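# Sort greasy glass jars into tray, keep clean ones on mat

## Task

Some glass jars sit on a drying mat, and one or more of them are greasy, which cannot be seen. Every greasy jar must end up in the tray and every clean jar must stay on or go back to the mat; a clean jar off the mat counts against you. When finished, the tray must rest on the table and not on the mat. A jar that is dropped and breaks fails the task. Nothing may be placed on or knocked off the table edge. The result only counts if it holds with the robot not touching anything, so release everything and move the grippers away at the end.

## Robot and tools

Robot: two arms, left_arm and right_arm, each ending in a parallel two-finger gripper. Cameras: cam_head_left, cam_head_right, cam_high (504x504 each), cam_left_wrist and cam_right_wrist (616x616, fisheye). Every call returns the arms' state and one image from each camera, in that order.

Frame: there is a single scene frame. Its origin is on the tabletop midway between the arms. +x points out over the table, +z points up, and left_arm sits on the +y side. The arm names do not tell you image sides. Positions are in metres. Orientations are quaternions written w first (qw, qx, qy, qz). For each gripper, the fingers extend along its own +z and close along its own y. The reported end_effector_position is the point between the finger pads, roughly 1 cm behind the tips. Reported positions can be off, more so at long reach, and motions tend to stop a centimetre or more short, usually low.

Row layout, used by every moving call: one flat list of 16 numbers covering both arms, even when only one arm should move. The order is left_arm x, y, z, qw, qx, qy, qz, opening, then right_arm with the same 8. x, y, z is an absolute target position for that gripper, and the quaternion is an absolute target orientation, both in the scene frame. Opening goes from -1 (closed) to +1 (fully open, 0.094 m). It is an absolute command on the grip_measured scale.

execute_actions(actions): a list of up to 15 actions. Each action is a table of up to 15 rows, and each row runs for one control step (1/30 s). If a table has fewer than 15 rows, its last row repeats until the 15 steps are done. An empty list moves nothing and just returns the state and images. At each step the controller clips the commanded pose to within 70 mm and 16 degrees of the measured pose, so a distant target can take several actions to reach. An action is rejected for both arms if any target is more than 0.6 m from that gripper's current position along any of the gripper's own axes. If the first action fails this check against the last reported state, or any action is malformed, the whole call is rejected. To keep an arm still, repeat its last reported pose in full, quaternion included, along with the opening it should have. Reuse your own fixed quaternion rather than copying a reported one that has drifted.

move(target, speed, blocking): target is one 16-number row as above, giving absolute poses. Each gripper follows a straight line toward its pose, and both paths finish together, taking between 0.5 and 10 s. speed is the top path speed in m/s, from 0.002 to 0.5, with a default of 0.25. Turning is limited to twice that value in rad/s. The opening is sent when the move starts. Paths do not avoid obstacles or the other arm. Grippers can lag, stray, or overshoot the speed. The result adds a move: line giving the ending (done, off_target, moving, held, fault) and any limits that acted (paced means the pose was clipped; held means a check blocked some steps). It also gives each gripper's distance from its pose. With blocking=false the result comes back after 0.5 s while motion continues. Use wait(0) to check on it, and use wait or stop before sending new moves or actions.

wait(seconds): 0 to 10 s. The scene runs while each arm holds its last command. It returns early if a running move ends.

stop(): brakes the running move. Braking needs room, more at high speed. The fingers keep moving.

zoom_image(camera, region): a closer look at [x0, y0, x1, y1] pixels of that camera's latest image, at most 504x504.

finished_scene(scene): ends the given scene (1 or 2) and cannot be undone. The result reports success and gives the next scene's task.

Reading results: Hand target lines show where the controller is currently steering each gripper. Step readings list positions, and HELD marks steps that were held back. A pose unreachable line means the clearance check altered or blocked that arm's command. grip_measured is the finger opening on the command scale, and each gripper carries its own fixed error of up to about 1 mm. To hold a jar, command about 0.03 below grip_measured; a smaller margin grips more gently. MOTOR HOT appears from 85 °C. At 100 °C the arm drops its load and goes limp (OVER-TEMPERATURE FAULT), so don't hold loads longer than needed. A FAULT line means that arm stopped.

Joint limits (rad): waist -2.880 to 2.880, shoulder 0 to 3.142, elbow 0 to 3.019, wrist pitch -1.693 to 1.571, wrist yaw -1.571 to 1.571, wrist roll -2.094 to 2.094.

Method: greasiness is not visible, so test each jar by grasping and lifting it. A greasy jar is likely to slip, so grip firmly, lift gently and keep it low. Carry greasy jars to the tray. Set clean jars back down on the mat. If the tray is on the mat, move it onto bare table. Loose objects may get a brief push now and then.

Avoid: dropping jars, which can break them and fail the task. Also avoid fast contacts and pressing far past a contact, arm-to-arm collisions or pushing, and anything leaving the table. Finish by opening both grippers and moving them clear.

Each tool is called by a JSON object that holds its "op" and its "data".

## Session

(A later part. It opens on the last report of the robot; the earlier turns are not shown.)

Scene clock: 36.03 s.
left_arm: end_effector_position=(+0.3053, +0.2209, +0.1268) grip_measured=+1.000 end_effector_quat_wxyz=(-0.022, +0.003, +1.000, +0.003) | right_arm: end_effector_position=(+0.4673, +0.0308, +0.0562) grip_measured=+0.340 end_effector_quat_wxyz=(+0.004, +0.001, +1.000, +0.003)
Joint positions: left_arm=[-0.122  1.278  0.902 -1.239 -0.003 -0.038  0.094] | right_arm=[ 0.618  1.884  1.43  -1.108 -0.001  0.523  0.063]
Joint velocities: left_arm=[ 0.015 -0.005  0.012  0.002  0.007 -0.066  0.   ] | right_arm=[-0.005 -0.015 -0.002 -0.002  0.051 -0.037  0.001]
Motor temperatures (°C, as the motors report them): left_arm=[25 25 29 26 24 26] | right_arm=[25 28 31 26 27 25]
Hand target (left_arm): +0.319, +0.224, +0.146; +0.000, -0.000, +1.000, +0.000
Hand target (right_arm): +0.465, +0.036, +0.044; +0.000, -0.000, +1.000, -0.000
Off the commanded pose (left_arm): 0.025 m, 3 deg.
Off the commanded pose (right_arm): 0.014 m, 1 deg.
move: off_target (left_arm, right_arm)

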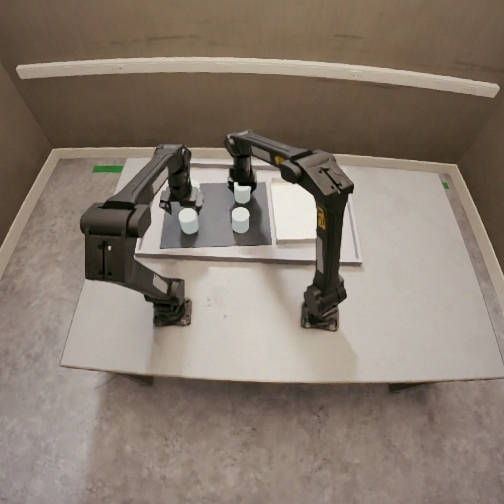

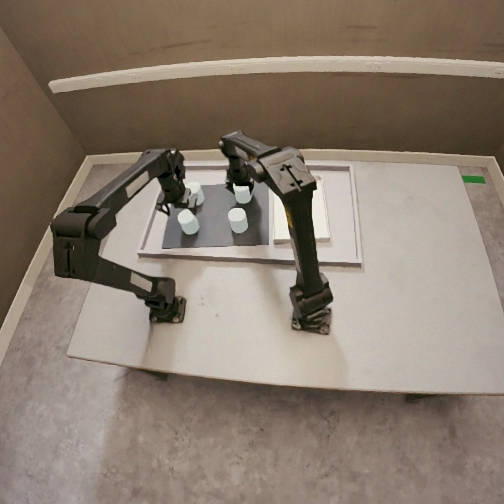

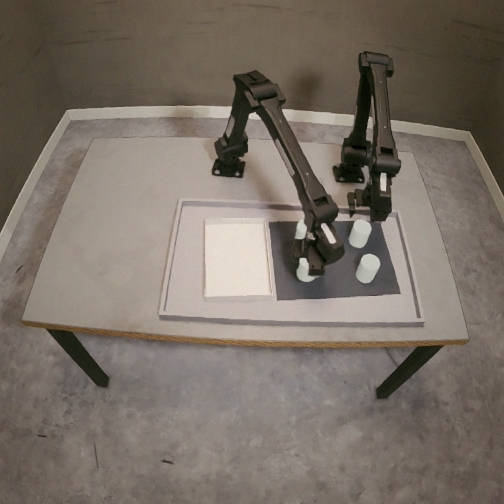

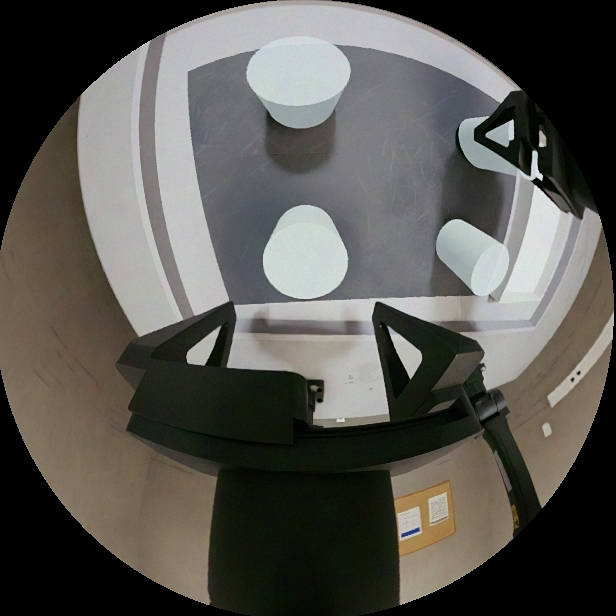

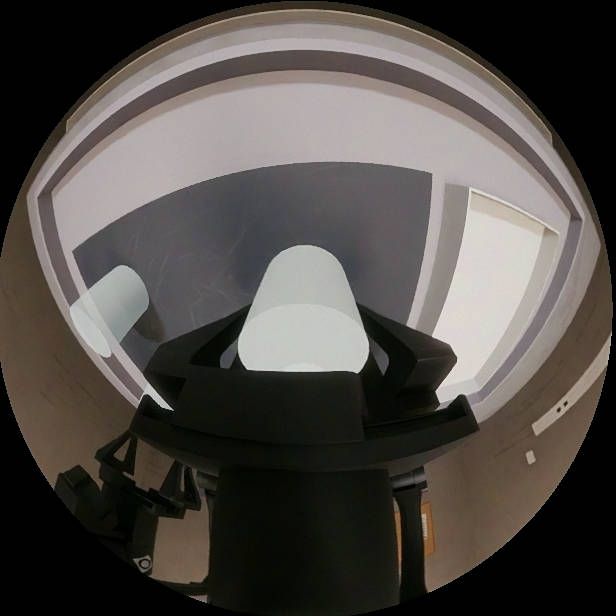

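{"op": "move", "data": {"target": [0.462,0.230,0.125,0,0,1,0,1, 0.465,0.036,0.044,0,0,1,0,0.30], "speed": 0.2}}

Scene clock: 37.33 s.
left_arm: end_effector_position=(+0.4442, +0.2229, +0.1146) grip_measured=+1.000 end_effector_quat_wxyz=(-0.018, +0.003, +1.000, +0.002) | right_arm: end_effector_position=(+0.4673, +0.0308, +0.0562) grip_measured=+0.319 end_effector_quat_wxyz=(+0.004, +0.001, +1.000, +0.003)
Joint positions: left_arm=[-0.105  1.64   1.255 -1.223 -0.003 -0.02   0.094] | right_arm=[ 0.618  1.884  1.43  -1.108 -0.001  0.523  0.062]
Joint velocities: left_arm=[ 0.005 -0.005  0.002 -0.002 -0.007  0.022  0.   ] | right_arm=[-0.015 -0.015 -0.017 -0.032  0.007  0.022 -0.001]
Motor temperatures (°C, as the motors report them): left_arm=[25 25 29 26 24 26] | right_arm=[25 28 31 26 27 25]
Hand target (left_arm): +0.461, +0.229, +0.127; +0.000, -0.000, +1.000, +0.001
Hand target (right_arm): +0.465, +0.036, +0.044; +0.000, -0.000, +1.000, -0.000
Off the commanded pose (left_arm): 0.022 m, 2 deg.
Off the commanded pose (right_arm): 0.014 m, 1 deg.
move: off_target (left_arm, right_arm)

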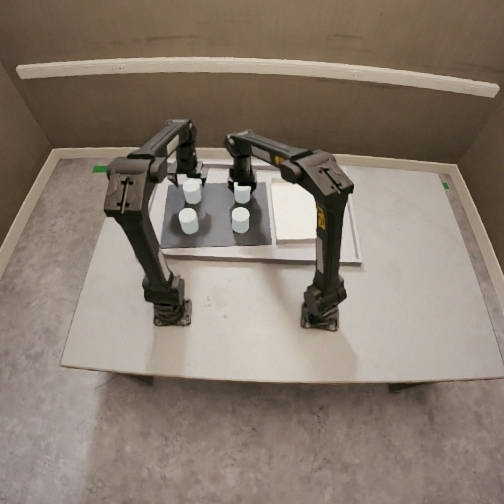

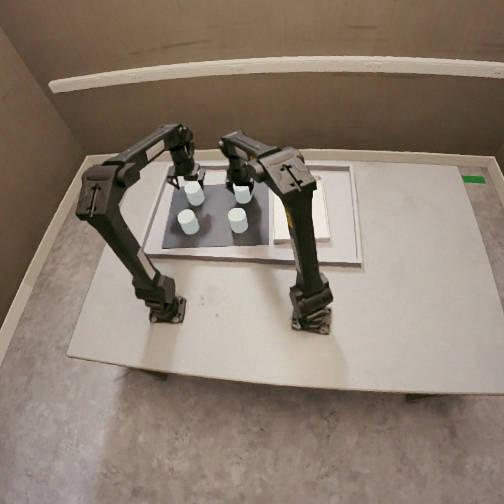

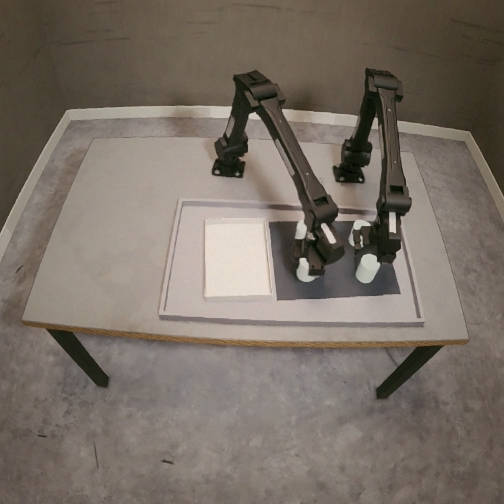

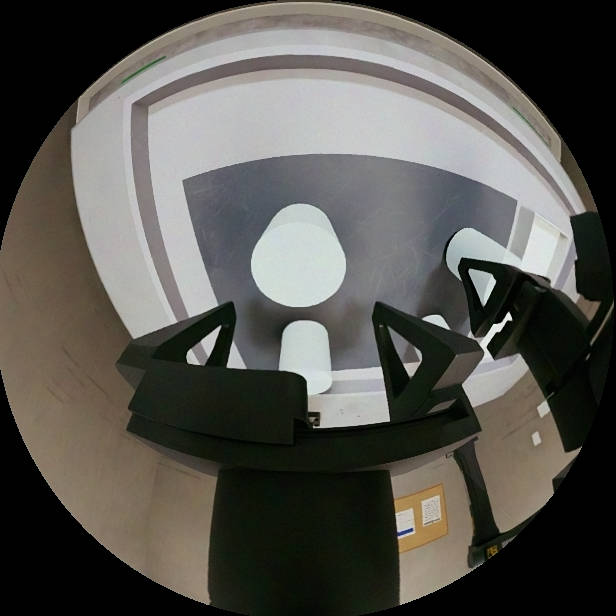

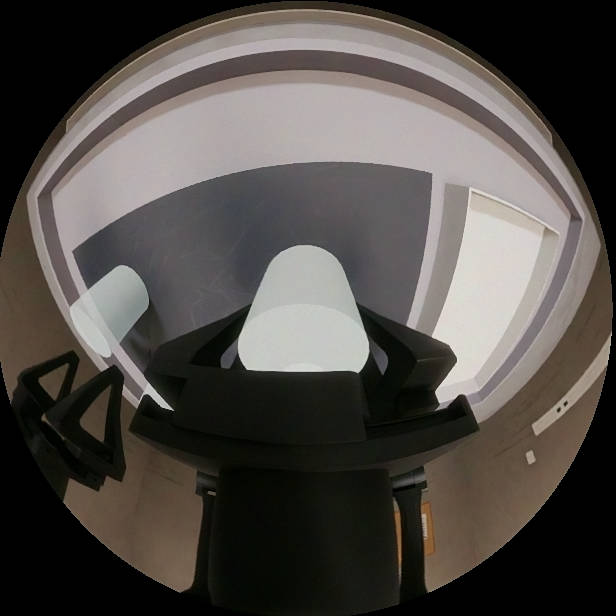

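{"op": "move", "data": {"target": [0.465,0.233,0.045,0,0,1,0,1, 0.465,0.036,0.044,0,0,1,0,0.30], "speed": 0.07}}

Scene clock: 38.87 s.
left_arm: end_effector_position=(+0.4640, +0.2259, +0.0500) grip_measured=+1.000 end_effector_quat_wxyz=(-0.000, +0.004, +1.000, +0.002) | right_arm: end_effector_position=(+0.4673, +0.0308, +0.0562) grip_measured=+0.319 end_effector_quat_wxyz=(+0.004, +0.001, +1.000, +0.003)
Joint positions: left_arm=[-0.097  1.741  1.201 -1.032 -0.003 -0.011  0.094] | right_arm=[ 0.618  1.884  1.43  -1.108 -0.001  0.523  0.062]
Joint velocities: left_arm=[-0.005  0.005  0.007 -0.007  0.007  0.037  0.   ] | right_arm=[ 0.005 -0.005 -0.012  0.007 -0.022 -0.022 -0.001]
Motor temperatures (°C, as the motors report them): left_arm=[25 25 29 26 24 26] | right_arm=[25 28 31 26 27 25]
Hand target (left_arm): +0.466, +0.233, +0.045; -0.000, +0.000, +1.000, +0.000
Hand target (right_arm): +0.465, +0.036, +0.044; +0.000, -0.000, +1.000, -0.000
Off the commanded pose (left_arm): 0.009 m, 0 deg.
Off the commanded pose (right_arm): 0.014 m, 1 deg.
move: off_target (right_arm)

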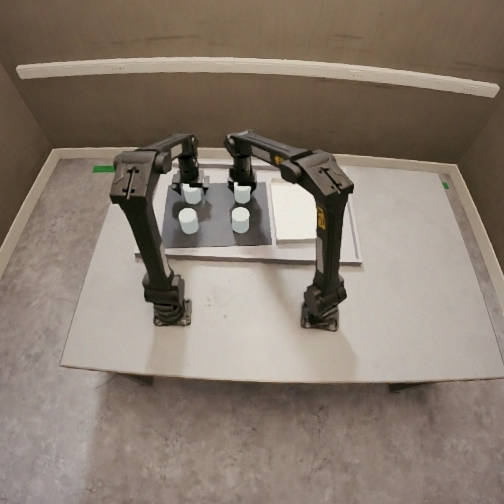

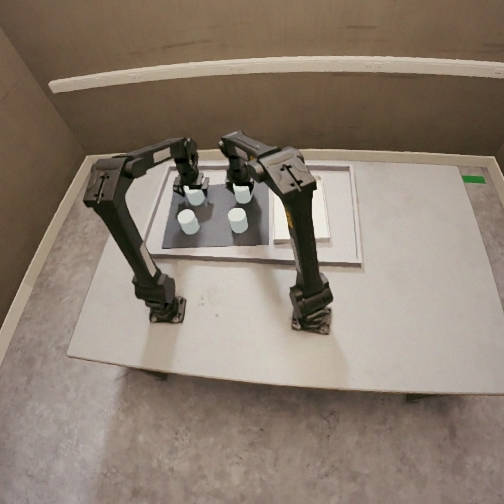

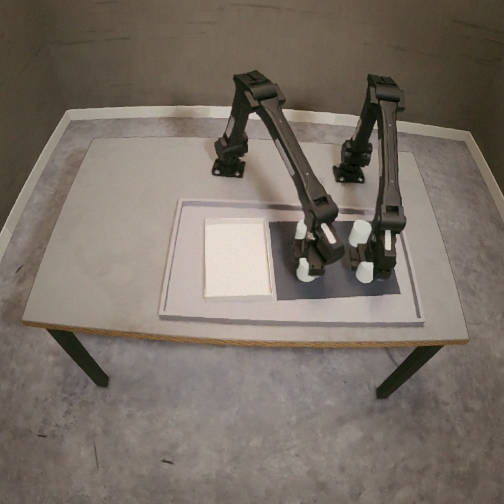

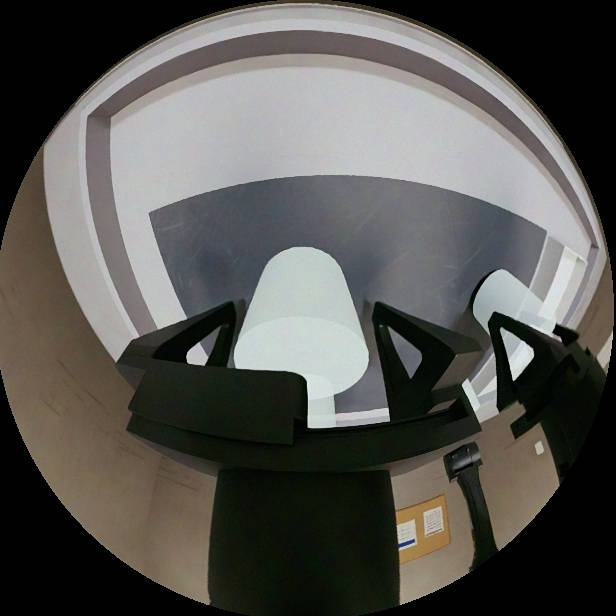

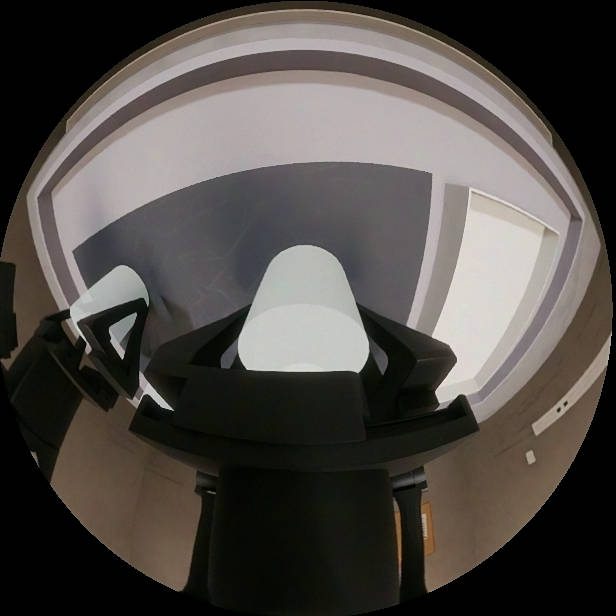

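Good alignment. Close firmly.

{"op": "execute_actions", "data": {"actions": [[[0.465,0.233,0.045,0,0,1,0,0.8, 0.465,0.036,0.044,0,0,1,0,0.30],[0.465,0.233,0.045,0,0,1,0,0.65, 0.465,0.036,0.044,0,0,1,0,0.30],[0.465,0.233,0.045,0,0,1,0,0.55, 0.465,0.036,0.044,0,0,1,0,0.30],[0.465,0.233,0.045,0,0,1,0,0.47, 0.465,0.036,0.044,0,0,1,0,0.30],[0.465,0.233,0.045,0,0,1,0,0.42, 0.465,0.036,0.044,0,0,1,0,0.30]],[[0.465,0.233,0.045,0,0,1,0,0.40, 0.465,0.036,0.044,0,0,1,0,0.30],[0.465,0.233,0.045,0,0,1,0,0.385, 0.465,0.036,0.044,0,0,1,0,0.30],[0.465,0.233,0.045,0,0,1,0,0.37, 0.465,0.036,0.044,0,0,1,0,0.30],[0.465,0.233,0.045,0,0,1,0,0.36, 0.465,0.036,0.044,0,0,1,0,0.30],[0.465,0.233,0.045,0,0,1,0,0.35, 0.465,0.036,0.044,0,0,1,0,0.30],[0.465,0.233,0.045,0,0,1,0,0.34, 0.465,0.036,0.044,0,0,1,0,0.30],[0.465,0.233,0.045,0,0,1,0,0.33, 0.465,0.036,0.044,0,0,1,0,0.30],[0.465,0.233,0.045,0,0,1,0,0.32, 0.465,0.036,0.044,0,0,1,0,0.30],[0.465,0.233,0.045,0,0,1,0,0.31, 0.465,0.036,0.044,0,0,1,0,0.30],[0.465,0.233,0.045,0,0,1,0,0.30, 0.465,0.036,0.044,0,0,1,0,0.30],[0.465,0.233,0.045,0,0,1,0,0.29, 0.465,0.036,0.044,0,0,1,0,0.30],[0.465,0.233,0.045,0,0,1,0,0.28, 0.465,0.036,0.044,0,0,1,0,0.30]]]}}

{"op": "zoom_image", "data": {"camera": "cam_left_wrist", "region": [200, 220, 410, 390]}}

Scene clock: 40.17 s.
left_arm: end_effector_position=(+0.4641, +0.2264, +0.0499) grip_measured=+0.312 end_effector_quat_wxyz=(-0.000, +0.003, +1.000, +0.002) | right_arm: end_effector_position=(+0.4673, +0.0308, +0.0562) grip_measured=+0.319 end_effector_quat_wxyz=(+0.004, +0.001, +1.000, +0.003)
Joint positions: left_arm=[-0.096  1.741  1.201 -1.031 -0.003 -0.011  0.062] | right_arm=[ 0.618  1.884  1.43  -1.108 -0.001  0.523  0.062]
Joint velocities: left_arm=[-0.015 -0.005  0.012 -0.017 -0.066  0.007 -0.   ] | right_arm=[ 0.005  0.005 -0.012 -0.002  0.051 -0.007 -0.   ]
Motor temperatures (°C, as the motors report them): left_arm=[25 26 29 26 24 26] | right_arm=[25 28 30 26 27 25]
Hand target (left_arm): +0.465, +0.233, +0.045; +0.000, -0.000, +1.000, +0.000
Hand target (right_arm): +0.465, +0.036, +0.044; +0.000, -0.000, +1.000, -0.000
Off the commanded pose (left_arm): 0.008 m, 0 deg.
Off the commanded pose (right_arm): 0.014 m, 1 deg.
Step readings (end_effector_position; steps 1 to 15: 1st action; 16 to 30: 2nd action):
0: left_arm (+0.4640, +0.2259, +0.0500) | right_arm (+0.4673, +0.0308, +0.0562)
1: left_arm (+0.4640, +0.2259, +0.0500) | right_arm (+0.4673, +0.0308, +0.0562)
2: left_arm (+0.4640, +0.2259, +0.0500) | right_arm (+0.4673, +0.0308, +0.0562)
4: left_arm (+0.4640, +0.2259, +0.0500) | right_arm (+0.4673, +0.0308, +0.0562)
8: left_arm (+0.4640, +0.2259, +0.0500) | right_arm (+0.4673, +0.0308, +0.0562)
15: left_arm (+0.4640, +0.2259, +0.0500) | right_arm (+0.4673, +0.0308, +0.0562)
16: left_arm (+0.4640, +0.2259, +0.0500) | right_arm (+0.4673, +0.0308, +0.0562)
17: left_arm (+0.4640, +0.2259, +0.0500) | right_arm (+0.4673, +0.0308, +0.0562)
19: left_arm (+0.4640, +0.2261, +0.0500) | right_arm (+0.4673, +0.0308, +0.0562)
23: left_arm (+0.4640, +0.2264, +0.0500) | right_arm (+0.4673, +0.0308, +0.0562)
30: end_effector_position above

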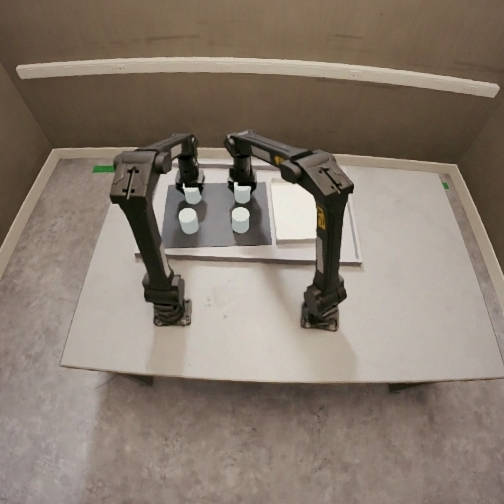

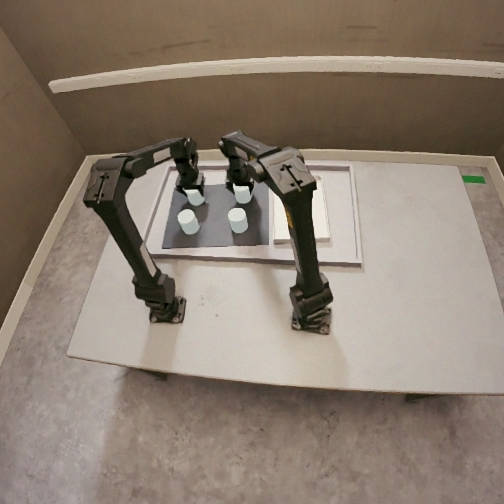

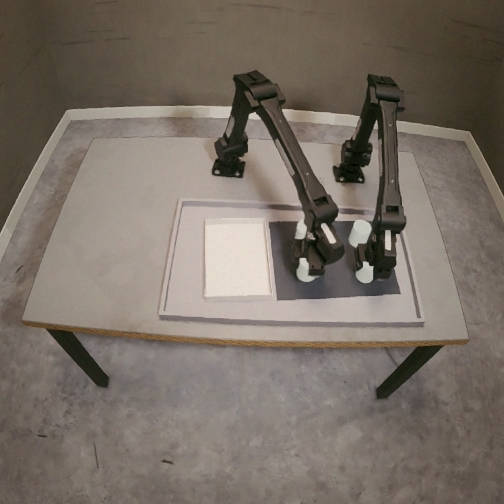

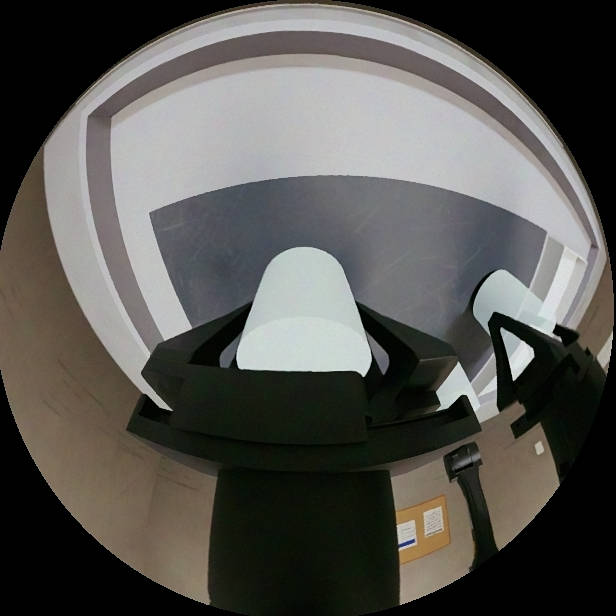

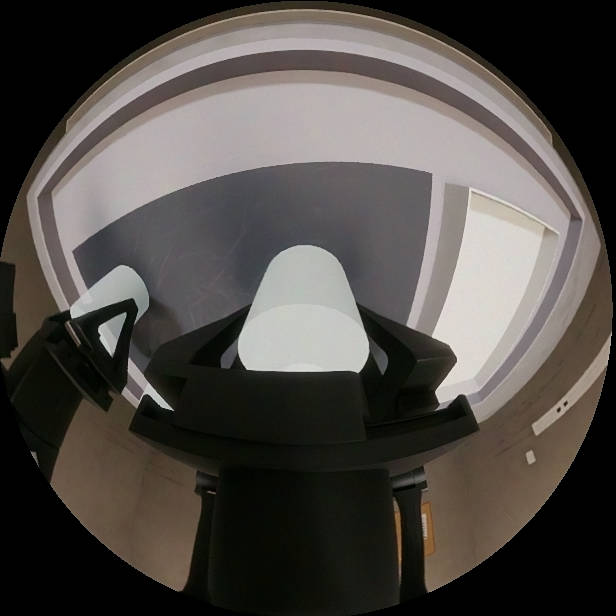

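Region (200, 220, 410, 390) of cam_left_wrist's 616x616 image, scaled by 2.400, with more detail than that image has; it fills the top 408 rows of this view, and the rest is white.

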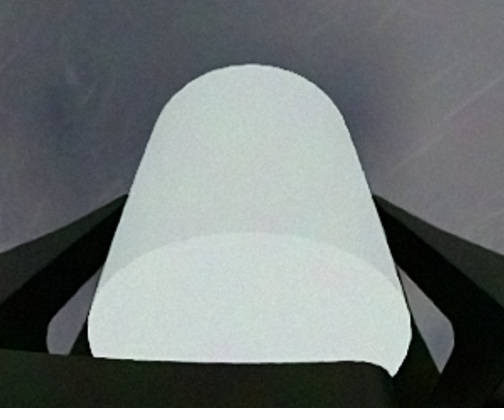

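{"op": "execute_actions", "data": {"actions": [[[0.465,0.233,0.050,0,0,1,0,0.28, 0.465,0.036,0.044,0,0,1,0,0.30],[0.465,0.233,0.053,0,0,1,0,0.28, 0.465,0.036,0.044,0,0,1,0,0.30],[0.465,0.233,0.056,0,0,1,0,0.28, 0.465,0.036,0.044,0,0,1,0,0.30],[0.465,0.233,0.059,0,0,1,0,0.28, 0.465,0.036,0.044,0,0,1,0,0.30],[0.465,0.233,0.062,0,0,1,0,0.28, 0.465,0.036,0.044,0,0,1,0,0.30],[0.465,0.233,0.065,0,0,1,0,0.28, 0.465,0.036,0.044,0,0,1,0,0.30],[0.465,0.233,0.068,0,0,1,0,0.28, 0.465,0.036,0.044,0,0,1,0,0.30],[0.465,0.233,0.071,0,0,1,0,0.28, 0.465,0.036,0.044,0,0,1,0,0.30],[0.465,0.233,0.074,0,0,1,0,0.28, 0.465,0.036,0.044,0,0,1,0,0.30],[0.465,0.233,0.077,0,0,1,0,0.28, 0.465,0.036,0.044,0,0,1,0,0.30],[0.465,0.233,0.080,0,0,1,0,0.28, 0.465,0.036,0.044,0,0,1,0,0.30],[0.465,0.233,0.083,0,0,1,0,0.28, 0.465,0.036,0.044,0,0,1,0,0.30],[0.465,0.233,0.086,0,0,1,0,0.28, 0.465,0.036,0.044,0,0,1,0,0.30]]]}}

{"op": "zoom_image", "data": {"camera": "cam_left_wrist", "region": [200, 220, 410, 390]}}

Scene clock: 40.87 s.
left_arm: end_effector_position=(+0.4464, +0.2267, +0.0541) grip_measured=+0.312 end_effector_quat_wxyz=(-0.033, +0.004, +0.999, +0.002) | right_arm: end_effector_position=(+0.4673, +0.0308, +0.0562) grip_measured=+0.319 end_effector_quat_wxyz=(+0.004, +0.001, +1.000, +0.003)
Joint positions: left_arm=[-0.096  1.733  1.201 -1.105 -0.003 -0.011  0.062] | right_arm=[ 0.618  1.884  1.43  -1.108 -0.001  0.523  0.062]
Joint velocities: left_arm=[ 0.005 -0.054 -0.007 -0.129 -0.022  0.007 -0.   ] | right_arm=[-0.015 -0.005  0.017 -0.007 -0.007  0.022 -0.   ]
Motor temperatures (°C, as the motors report them): left_arm=[25 26 29 26 24 26] | right_arm=[25 28 30 26 27 25]
Hand target (left_arm): +0.463, +0.233, +0.086; +0.000, -0.000, +1.000, +0.000
Hand target (right_arm): +0.465, +0.036, +0.044; +0.000, -0.000, +1.000, -0.000
Off the commanded pose (left_arm): 0.037 m, 4 deg.
Off the commanded pose (right_arm): 0.014 m, 1 deg.
Step readings (end_effector_position):
0: left_arm (+0.4641, +0.2264, +0.0499) | right_arm (+0.4673, +0.0308, +0.0562)
1: left_arm (+0.4641, +0.2264, +0.0499) | right_arm (+0.4673, +0.0308, +0.0562)
2: left_arm (+0.4641, +0.2264, +0.0499) | right_arm (+0.4673, +0.0308, +0.0562)
4: left_arm (+0.4633, +0.2264, +0.0499) | right_arm (+0.4673, +0.0308, +0.0562)
8: left_arm (+0.4580, +0.2265, +0.0503) | right_arm (+0.4673, +0.0308, +0.0562)
15: end_effector_position above

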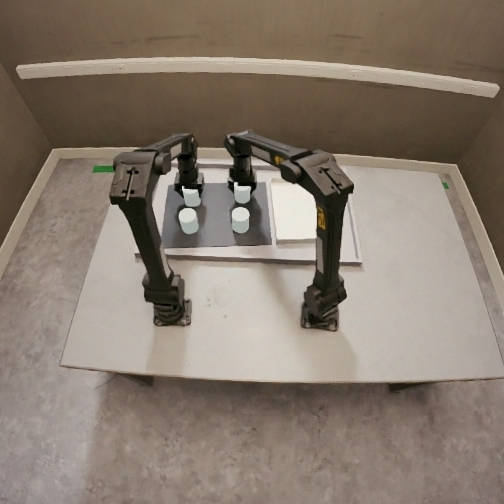

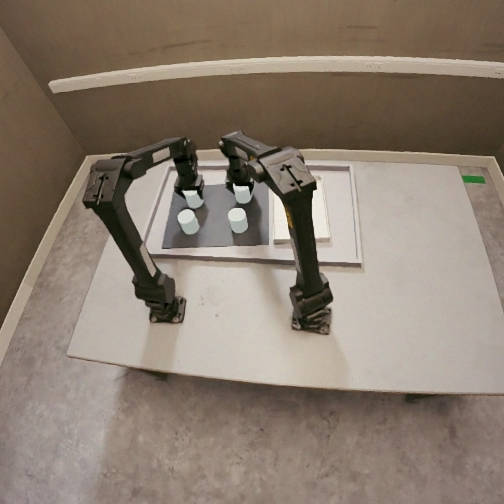

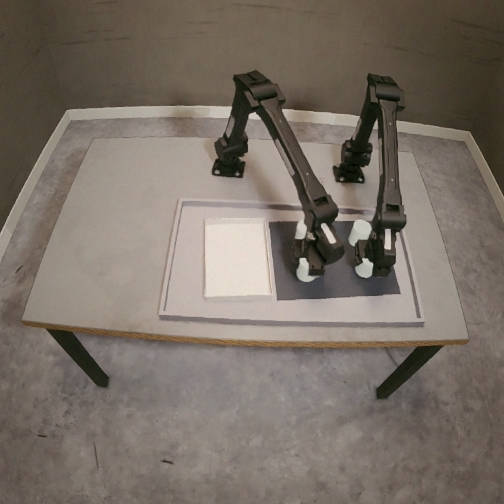

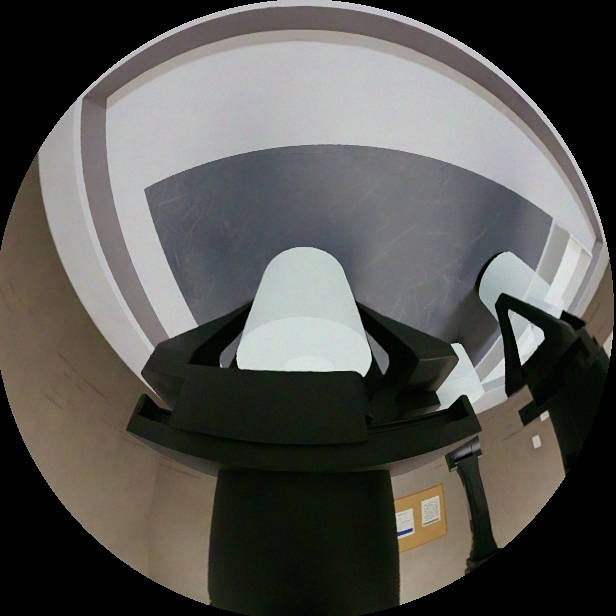

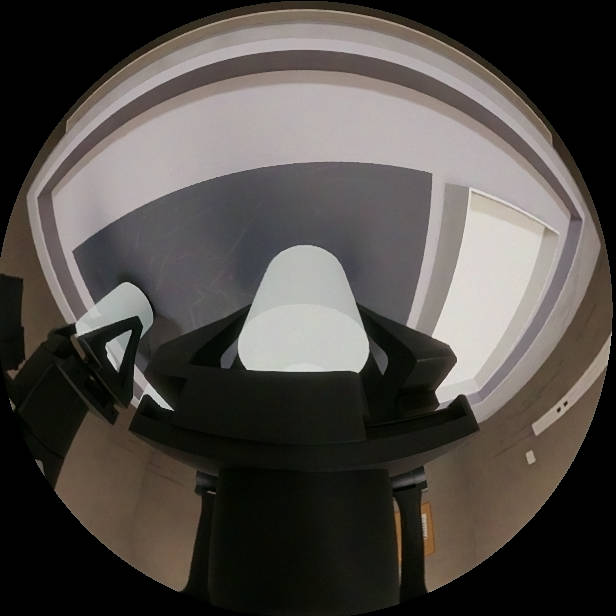

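Region (200, 220, 410, 390) of cam_left_wrist's 616x616 image, scaled by 2.400, with more detail than that image has; it fills the top 408 rows of this view, and the rest is white.

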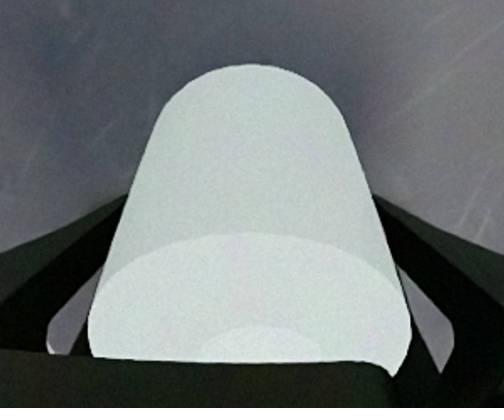

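{"op": "execute_actions", "data": {"actions": [[[0.465,0.233,0.088,0,0,1,0,0.28, 0.465,0.036,0.044,0,0,1,0,0.30],[0.465,0.233,0.090,0,0,1,0,0.28, 0.465,0.036,0.044,0,0,1,0,0.30],[0.465,0.233,0.092,0,0,1,0,0.28, 0.465,0.036,0.044,0,0,1,0,0.30],[0.465,0.233,0.093,0,0,1,0,0.28, 0.465,0.036,0.044,0,0,1,0,0.30],[0.465,0.233,0.093,0,0,1,0,0.28, 0.465,0.036,0.044,0,0,1,0,0.30],[0.465,0.233,0.093,0,0,1,0,0.28, 0.465,0.036,0.044,0,0,1,0,0.30],[0.465,0.233,0.093,0,0,1,0,0.28, 0.465,0.036,0.044,0,0,1,0,0.30],[0.465,0.233,0.093,0,0,1,0,0.28, 0.465,0.036,0.044,0,0,1,0,0.30],[0.465,0.233,0.089,0,0,1,0,0.28, 0.465,0.036,0.044,0,0,1,0,0.30],[0.465,0.233,0.085,0,0,1,0,0.28, 0.465,0.036,0.044,0,0,1,0,0.30],[0.465,0.233,0.081,0,0,1,0,0.28, 0.465,0.036,0.044,0,0,1,0,0.30],[0.465,0.233,0.077,0,0,1,0,0.28, 0.465,0.036,0.044,0,0,1,0,0.30],[0.465,0.233,0.073,0,0,1,0,0.28, 0.465,0.036,0.044,0,0,1,0,0.30],[0.465,0.233,0.069,0,0,1,0,0.28, 0.465,0.036,0.044,0,0,1,0,0.30],[0.465,0.233,0.065,0,0,1,0,0.28, 0.465,0.036,0.044,0,0,1,0,0.30]],[[0.465,0.233,0.062,0,0,1,0,0.28, 0.465,0.036,0.044,0,0,1,0,0.30],[0.465,0.233,0.059,0,0,1,0,0.28, 0.465,0.036,0.044,0,0,1,0,0.30],[0.465,0.233,0.057,0,0,1,0,0.28, 0.465,0.036,0.044,0,0,1,0,0.30]]]}}

Scene clock: 42.10 s.
left_arm: end_effector_position=(+0.4581, +0.2265, +0.0581) grip_measured=+0.312 end_effector_quat_wxyz=(-0.006, +0.003, +1.000, +0.002) | right_arm: end_effector_position=(+0.4673, +0.0308, +0.0562) grip_measured=+0.319 end_effector_quat_wxyz=(+0.004, +0.001, +1.000, +0.003)
Joint positions: left_arm=[-0.096  1.723  1.201 -1.061 -0.003 -0.011  0.062] | right_arm=[ 0.618  1.884  1.43  -1.108 -0.001  0.523  0.062]
Joint velocities: left_arm=[-0.015  0.005  0.007  0.002 -0.081 -0.066 -0.   ] | right_arm=[-0.005  0.005  0.007  0.002  0.051 -0.037 -0.001]
Motor temperatures (°C, as the motors report them): left_arm=[25 26 30 26 24 26] | right_arm=[25 28 30 26 27 25]
Hand target (left_arm): +0.465, +0.233, +0.057; -0.000, -0.000, +1.000, +0.001
Hand target (right_arm): +0.465, +0.036, +0.044; +0.000, -0.000, +1.000, -0.000
Off the commanded pose (left_arm): 0.010 m, 1 deg.
Off the commanded pose (right_arm): 0.014 m, 1 deg.
Step readings (end_effector_position; steps 1 to 15: 1st action; 16 to 30: 2nd action):
0: left_arm (+0.4459, +0.2267, +0.0580) | right_arm (+0.4673, +0.0308, +0.0562)
1: left_arm (+0.4458, +0.2267, +0.0580) | right_arm (+0.4673, +0.0308, +0.0562)
2: left_arm (+0.4451, +0.2268, +0.0581) | right_arm (+0.4673, +0.0308, +0.0562)
4: left_arm (+0.4433, +0.2268, +0.0585) | right_arm (+0.4673, +0.0308, +0.0562)
8: left_arm (+0.4419, +0.2268, +0.0607) | right_arm (+0.4673, +0.0308, +0.0562)
15: left_arm (+0.4489, +0.2267, +0.0607) | right_arm (+0.4673, +0.0308, +0.0562)
16: left_arm (+0.4512, +0.2267, +0.0607) | right_arm (+0.4673, +0.0308, +0.0562)
17: left_arm (+0.4532, +0.2266, +0.0604) | right_arm (+0.4673, +0.0308, +0.0562)
19: left_arm (+0.4567, +0.2266, +0.0602) | right_arm (+0.4673, +0.0308, +0.0562)
23: left_arm (+0.4582, +0.2265, +0.0589) | right_arm (+0.4673, +0.0308, +0.0562)
30: end_effector_position above

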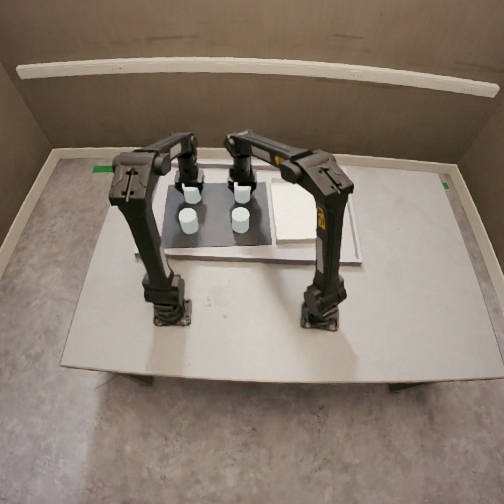

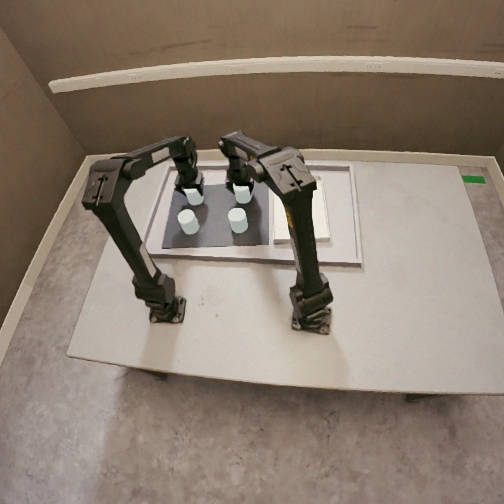

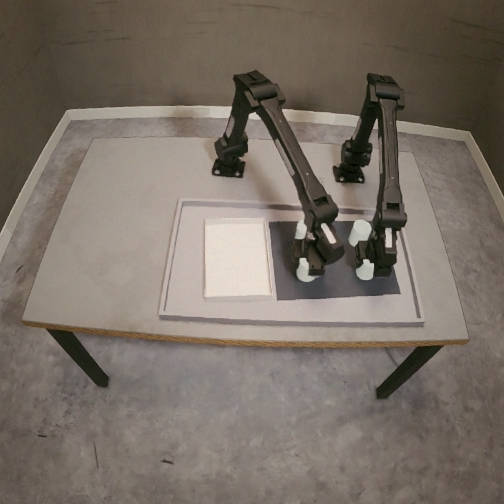

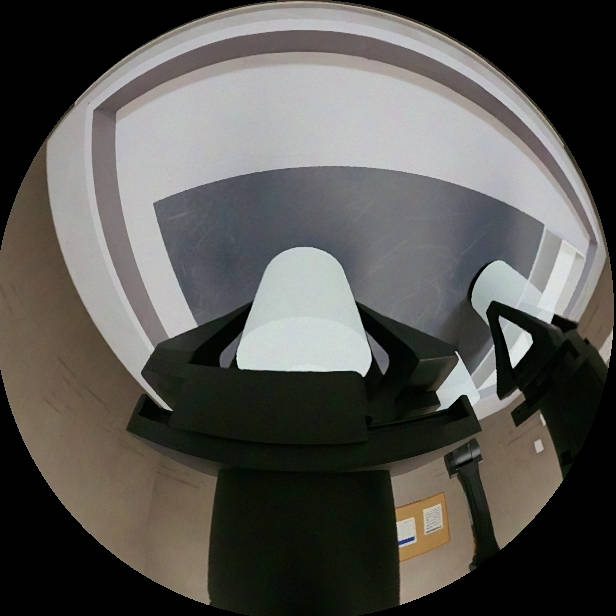

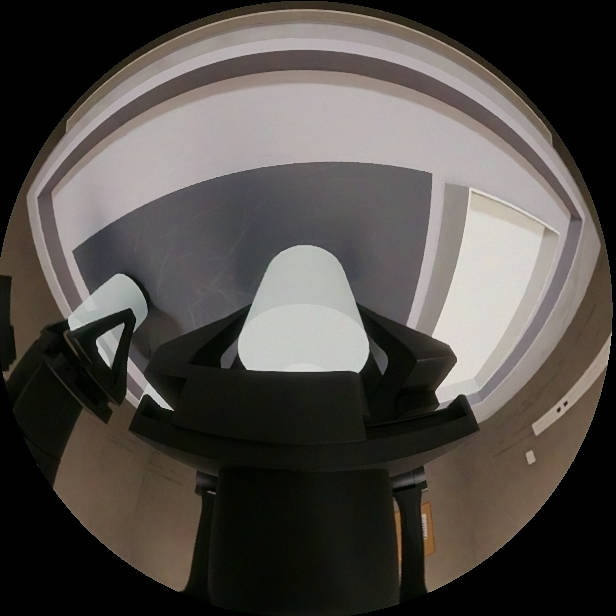

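{"op": "execute_actions", "data": {"actions": [[[0.465,0.233,0.055,0,0,1,0,0.295, 0.465,0.036,0.044,0,0,1,0,0.30],[0.465,0.233,0.054,0,0,1,0,0.30, 0.465,0.036,0.044,0,0,1,0,0.30],[0.465,0.233,0.054,0,0,1,0,0.305, 0.465,0.036,0.044,0,0,1,0,0.30],[0.465,0.233,0.054,0,0,1,0,0.31, 0.465,0.036,0.044,0,0,1,0,0.30],[0.465,0.233,0.054,0,0,1,0,0.314, 0.465,0.036,0.044,0,0,1,0,0.30],[0.465,0.233,0.054,0,0,1,0,0.318, 0.465,0.036,0.044,0,0,1,0,0.30],[0.465,0.233,0.054,0,0,1,0,0.322, 0.465,0.036,0.044,0,0,1,0,0.30]]]}}

{"op": "zoom_image", "data": {"camera": "cam_left_wrist", "region": [200, 220, 410, 390]}}

Scene clock: 42.93 s.
left_arm: end_effector_position=(+0.4597, +0.2265, +0.0563) grip_measured=+0.328 end_effector_quat_wxyz=(-0.004, +0.004, +1.000, +0.002) | right_arm: end_effector_position=(+0.4673, +0.0308, +0.0562) grip_measured=+0.319 end_effector_quat_wxyz=(+0.004, +0.001, +1.000, +0.003)
Joint positions: left_arm=[-0.096  1.727  1.201 -1.053 -0.003 -0.01   0.062] | right_arm=[ 0.618  1.884  1.43  -1.108 -0.001  0.523  0.062]
Joint velocities: left_arm=[-0.015 -0.015 -0.017  0.012 -0.007  0.051  0.001] | right_arm=[-0.015 -0.005 -0.012  0.002 -0.022  0.007 -0.   ]
Motor temperatures (°C, as the motors report them): left_arm=[25 26 30 26 24 26] | right_arm=[25 28 30 26 27 25]
Hand target (left_arm): +0.465, +0.233, +0.054; +0.000, +0.000, +1.000, +0.000
Hand target (right_arm): +0.465, +0.036, +0.044; +0.000, -0.000, +1.000, -0.000
Off the commanded pose (left_arm): 0.009 m, 1 deg.
Off the commanded pose (right_arm): 0.014 m, 1 deg.
Step readings (end_effector_position):
0: left_arm (+0.4581, +0.2265, +0.0581) | right_arm (+0.4673, +0.0308, +0.0562)
1: left_arm (+0.4583, +0.2265, +0.0581) | right_arm (+0.4673, +0.0308, +0.0562)
2: left_arm (+0.4587, +0.2265, +0.0579) | right_arm (+0.4673, +0.0308, +0.0562)
4: left_arm (+0.4595, +0.2265, +0.0575) | right_arm (+0.4673, +0.0308, +0.0562)
8: left_arm (+0.4598, +0.2265, +0.0567) | right_arm (+0.4673, +0.0308, +0.0562)
15: end_effector_position above

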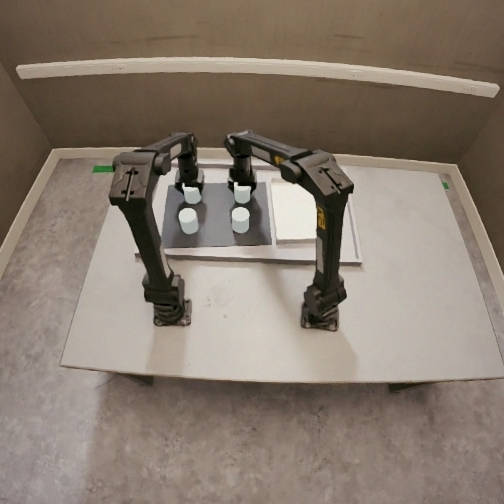

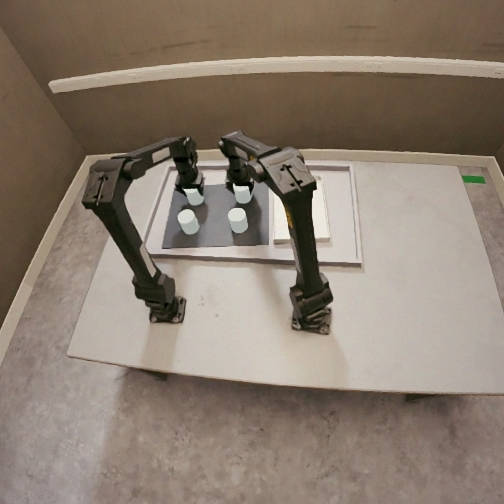

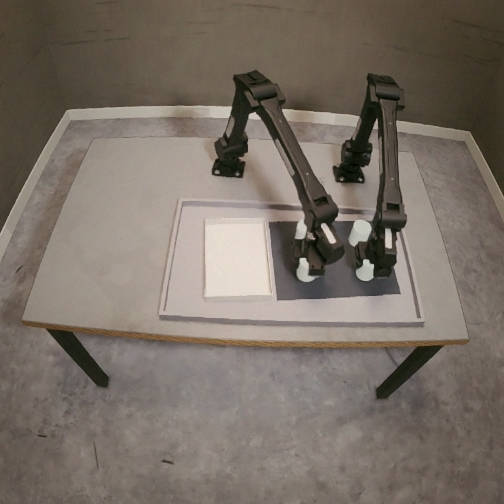

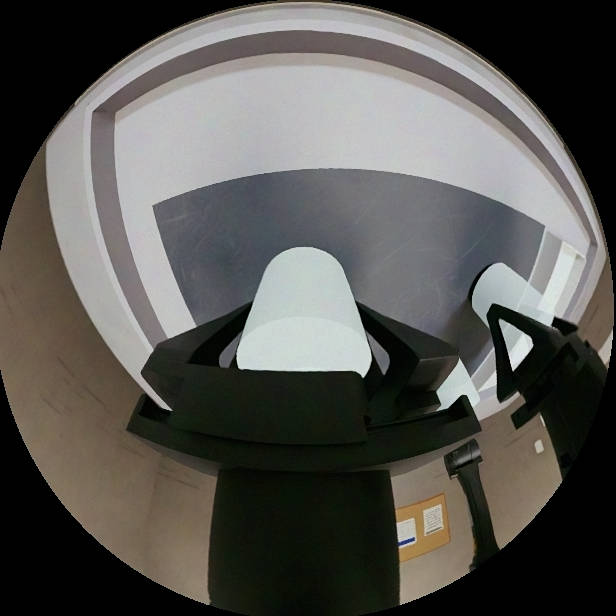

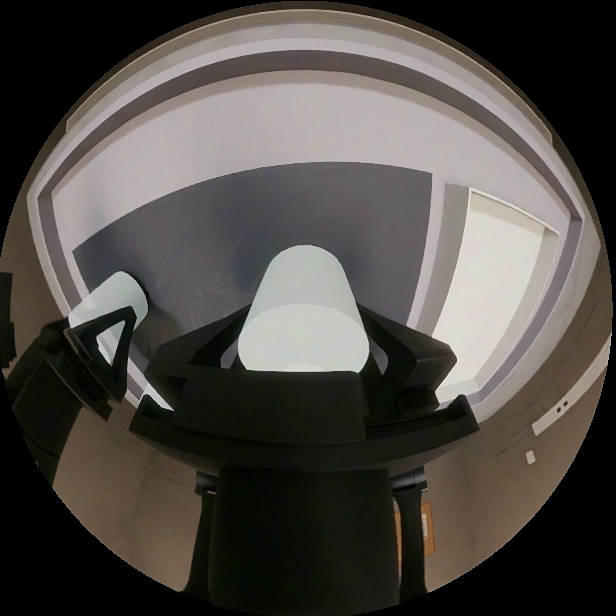

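Region (200, 220, 410, 390) of cam_left_wrist's 616x616 image, scaled by 2.400, with more detail than that image has; it fills the top 408 rows of this view, and the rest is white.

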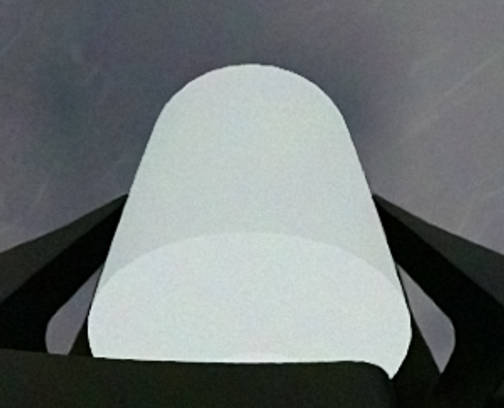

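{"op": "execute_actions", "data": {"actions": [[[0.465,0.233,0.054,0,0,1,0,0.325, 0.465,0.036,0.044,0,0,1,0,0.31],[0.465,0.233,0.054,0,0,1,0,0.327, 0.465,0.036,0.044,0,0,1,0,0.32],[0.465,0.233,0.054,0,0,1,0,0.329, 0.465,0.036,0.044,0,0,1,0,0.327],[0.465,0.233,0.054,0,0,1,0,0.330, 0.465,0.036,0.044,0,0,1,0,0.332],[0.465,0.233,0.054,0,0,1,0,0.330, 0.465,0.036,0.044,0,0,1,0,0.335],[0.465,0.233,0.054,0,0,1,0,0.330, 0.465,0.036,0.044,0,0,1,0,0.337]]]}}

{"op": "zoom_image", "data": {"camera": "cam_left_wrist", "region": [200, 220, 410, 390]}}

Scene clock: 43.60 s.
left_arm: end_effector_position=(+0.4597, +0.2265, +0.0563) grip_measured=+0.333 end_effector_quat_wxyz=(-0.004, +0.004, +1.000, +0.002) | right_arm: end_effector_position=(+0.4673, +0.0308, +0.0562) grip_measured=+0.340 end_effector_quat_wxyz=(+0.004, +0.001, +1.000, +0.003)
Joint positions: left_arm=[-0.096  1.727  1.201 -1.053 -0.003 -0.01   0.063] | right_arm=[ 0.618  1.884  1.43  -1.108 -0.001  0.523  0.063]
Joint velocities: left_arm=[ 0.015 -0.005  0.007  0.017  0.066  0.007  0.   ] | right_arm=[-0.005 -0.024  0.017 -0.007 -0.037  0.007  0.001]
Motor temperatures (°C, as the motors report them): left_arm=[25 26 30 26 24 26] | right_arm=[25 29 30 26 27 25]
Hand target (left_arm): +0.465, +0.233, +0.054; +0.000, -0.000, +1.000, +0.000
Hand target (right_arm): +0.465, +0.036, +0.044; +0.000, -0.000, +1.000, -0.000
Off the commanded pose (left_arm): 0.009 m, 1 deg.
Off the commanded pose (right_arm): 0.014 m, 1 deg.
Step readings (end_effector_position):
0: left_arm (+0.4597, +0.2265, +0.0563) | right_arm (+0.4673, +0.0308, +0.0562)
1: left_arm (+0.4597, +0.2265, +0.0563) | right_arm (+0.4673, +0.0308, +0.0562)
2: left_arm (+0.4597, +0.2265, +0.0563) | right_arm (+0.4673, +0.0308, +0.0562)
4: left_arm (+0.4597, +0.2265, +0.0563) | right_arm (+0.4673, +0.0308, +0.0562)
8: left_arm (+0.4597, +0.2265, +0.0563) | right_arm (+0.4673, +0.0308, +0.0562)
15: end_effector_position above

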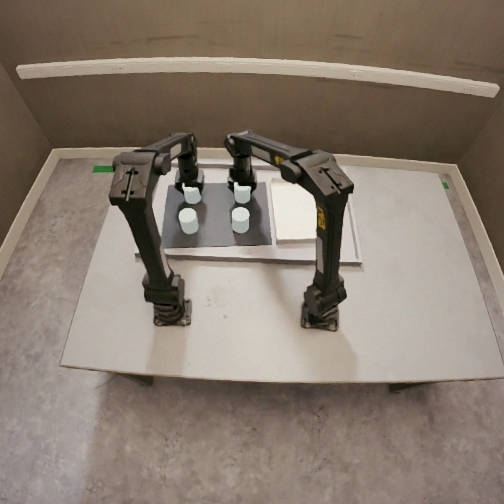

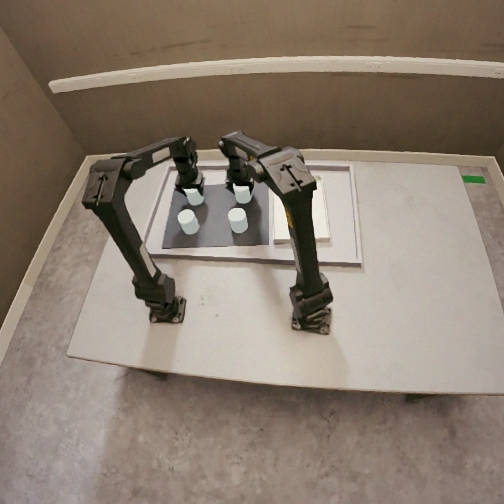

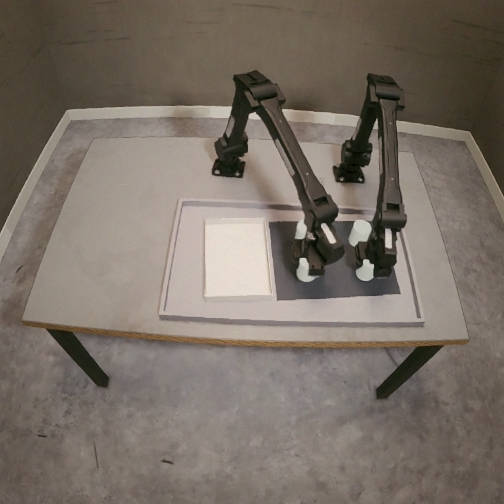

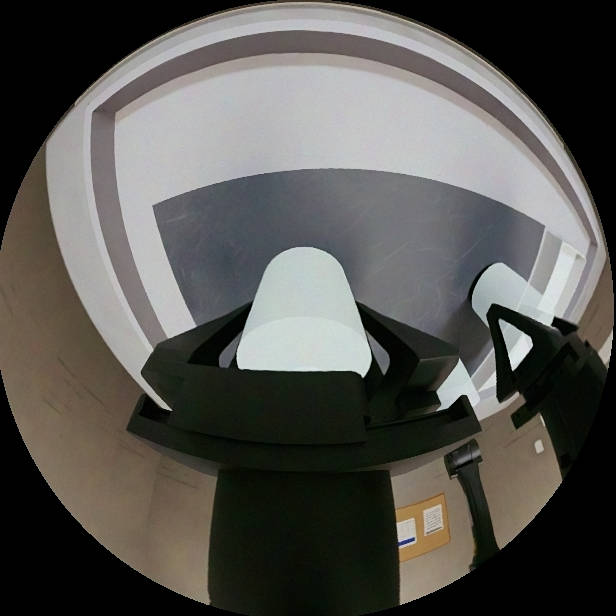

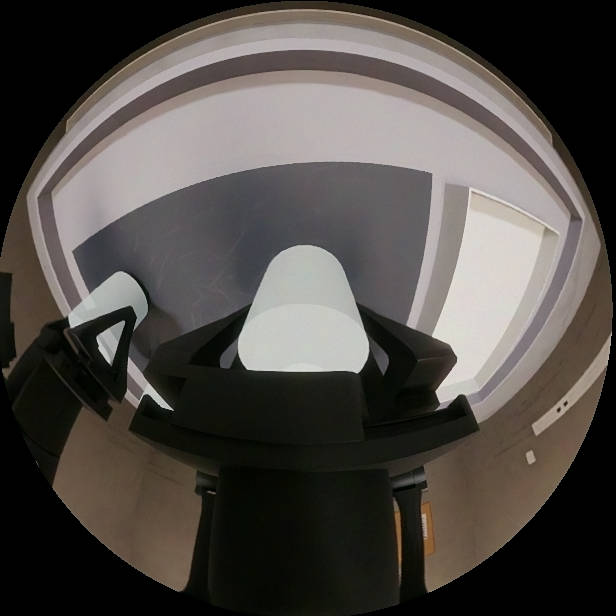

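Region (200, 220, 410, 390) of cam_left_wrist's 616x616 image, scaled by 2.400, with more detail than that image has; it fills the top 408 rows of this view, and the rest is white.

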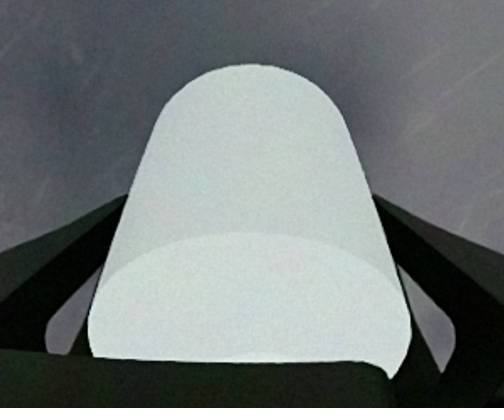

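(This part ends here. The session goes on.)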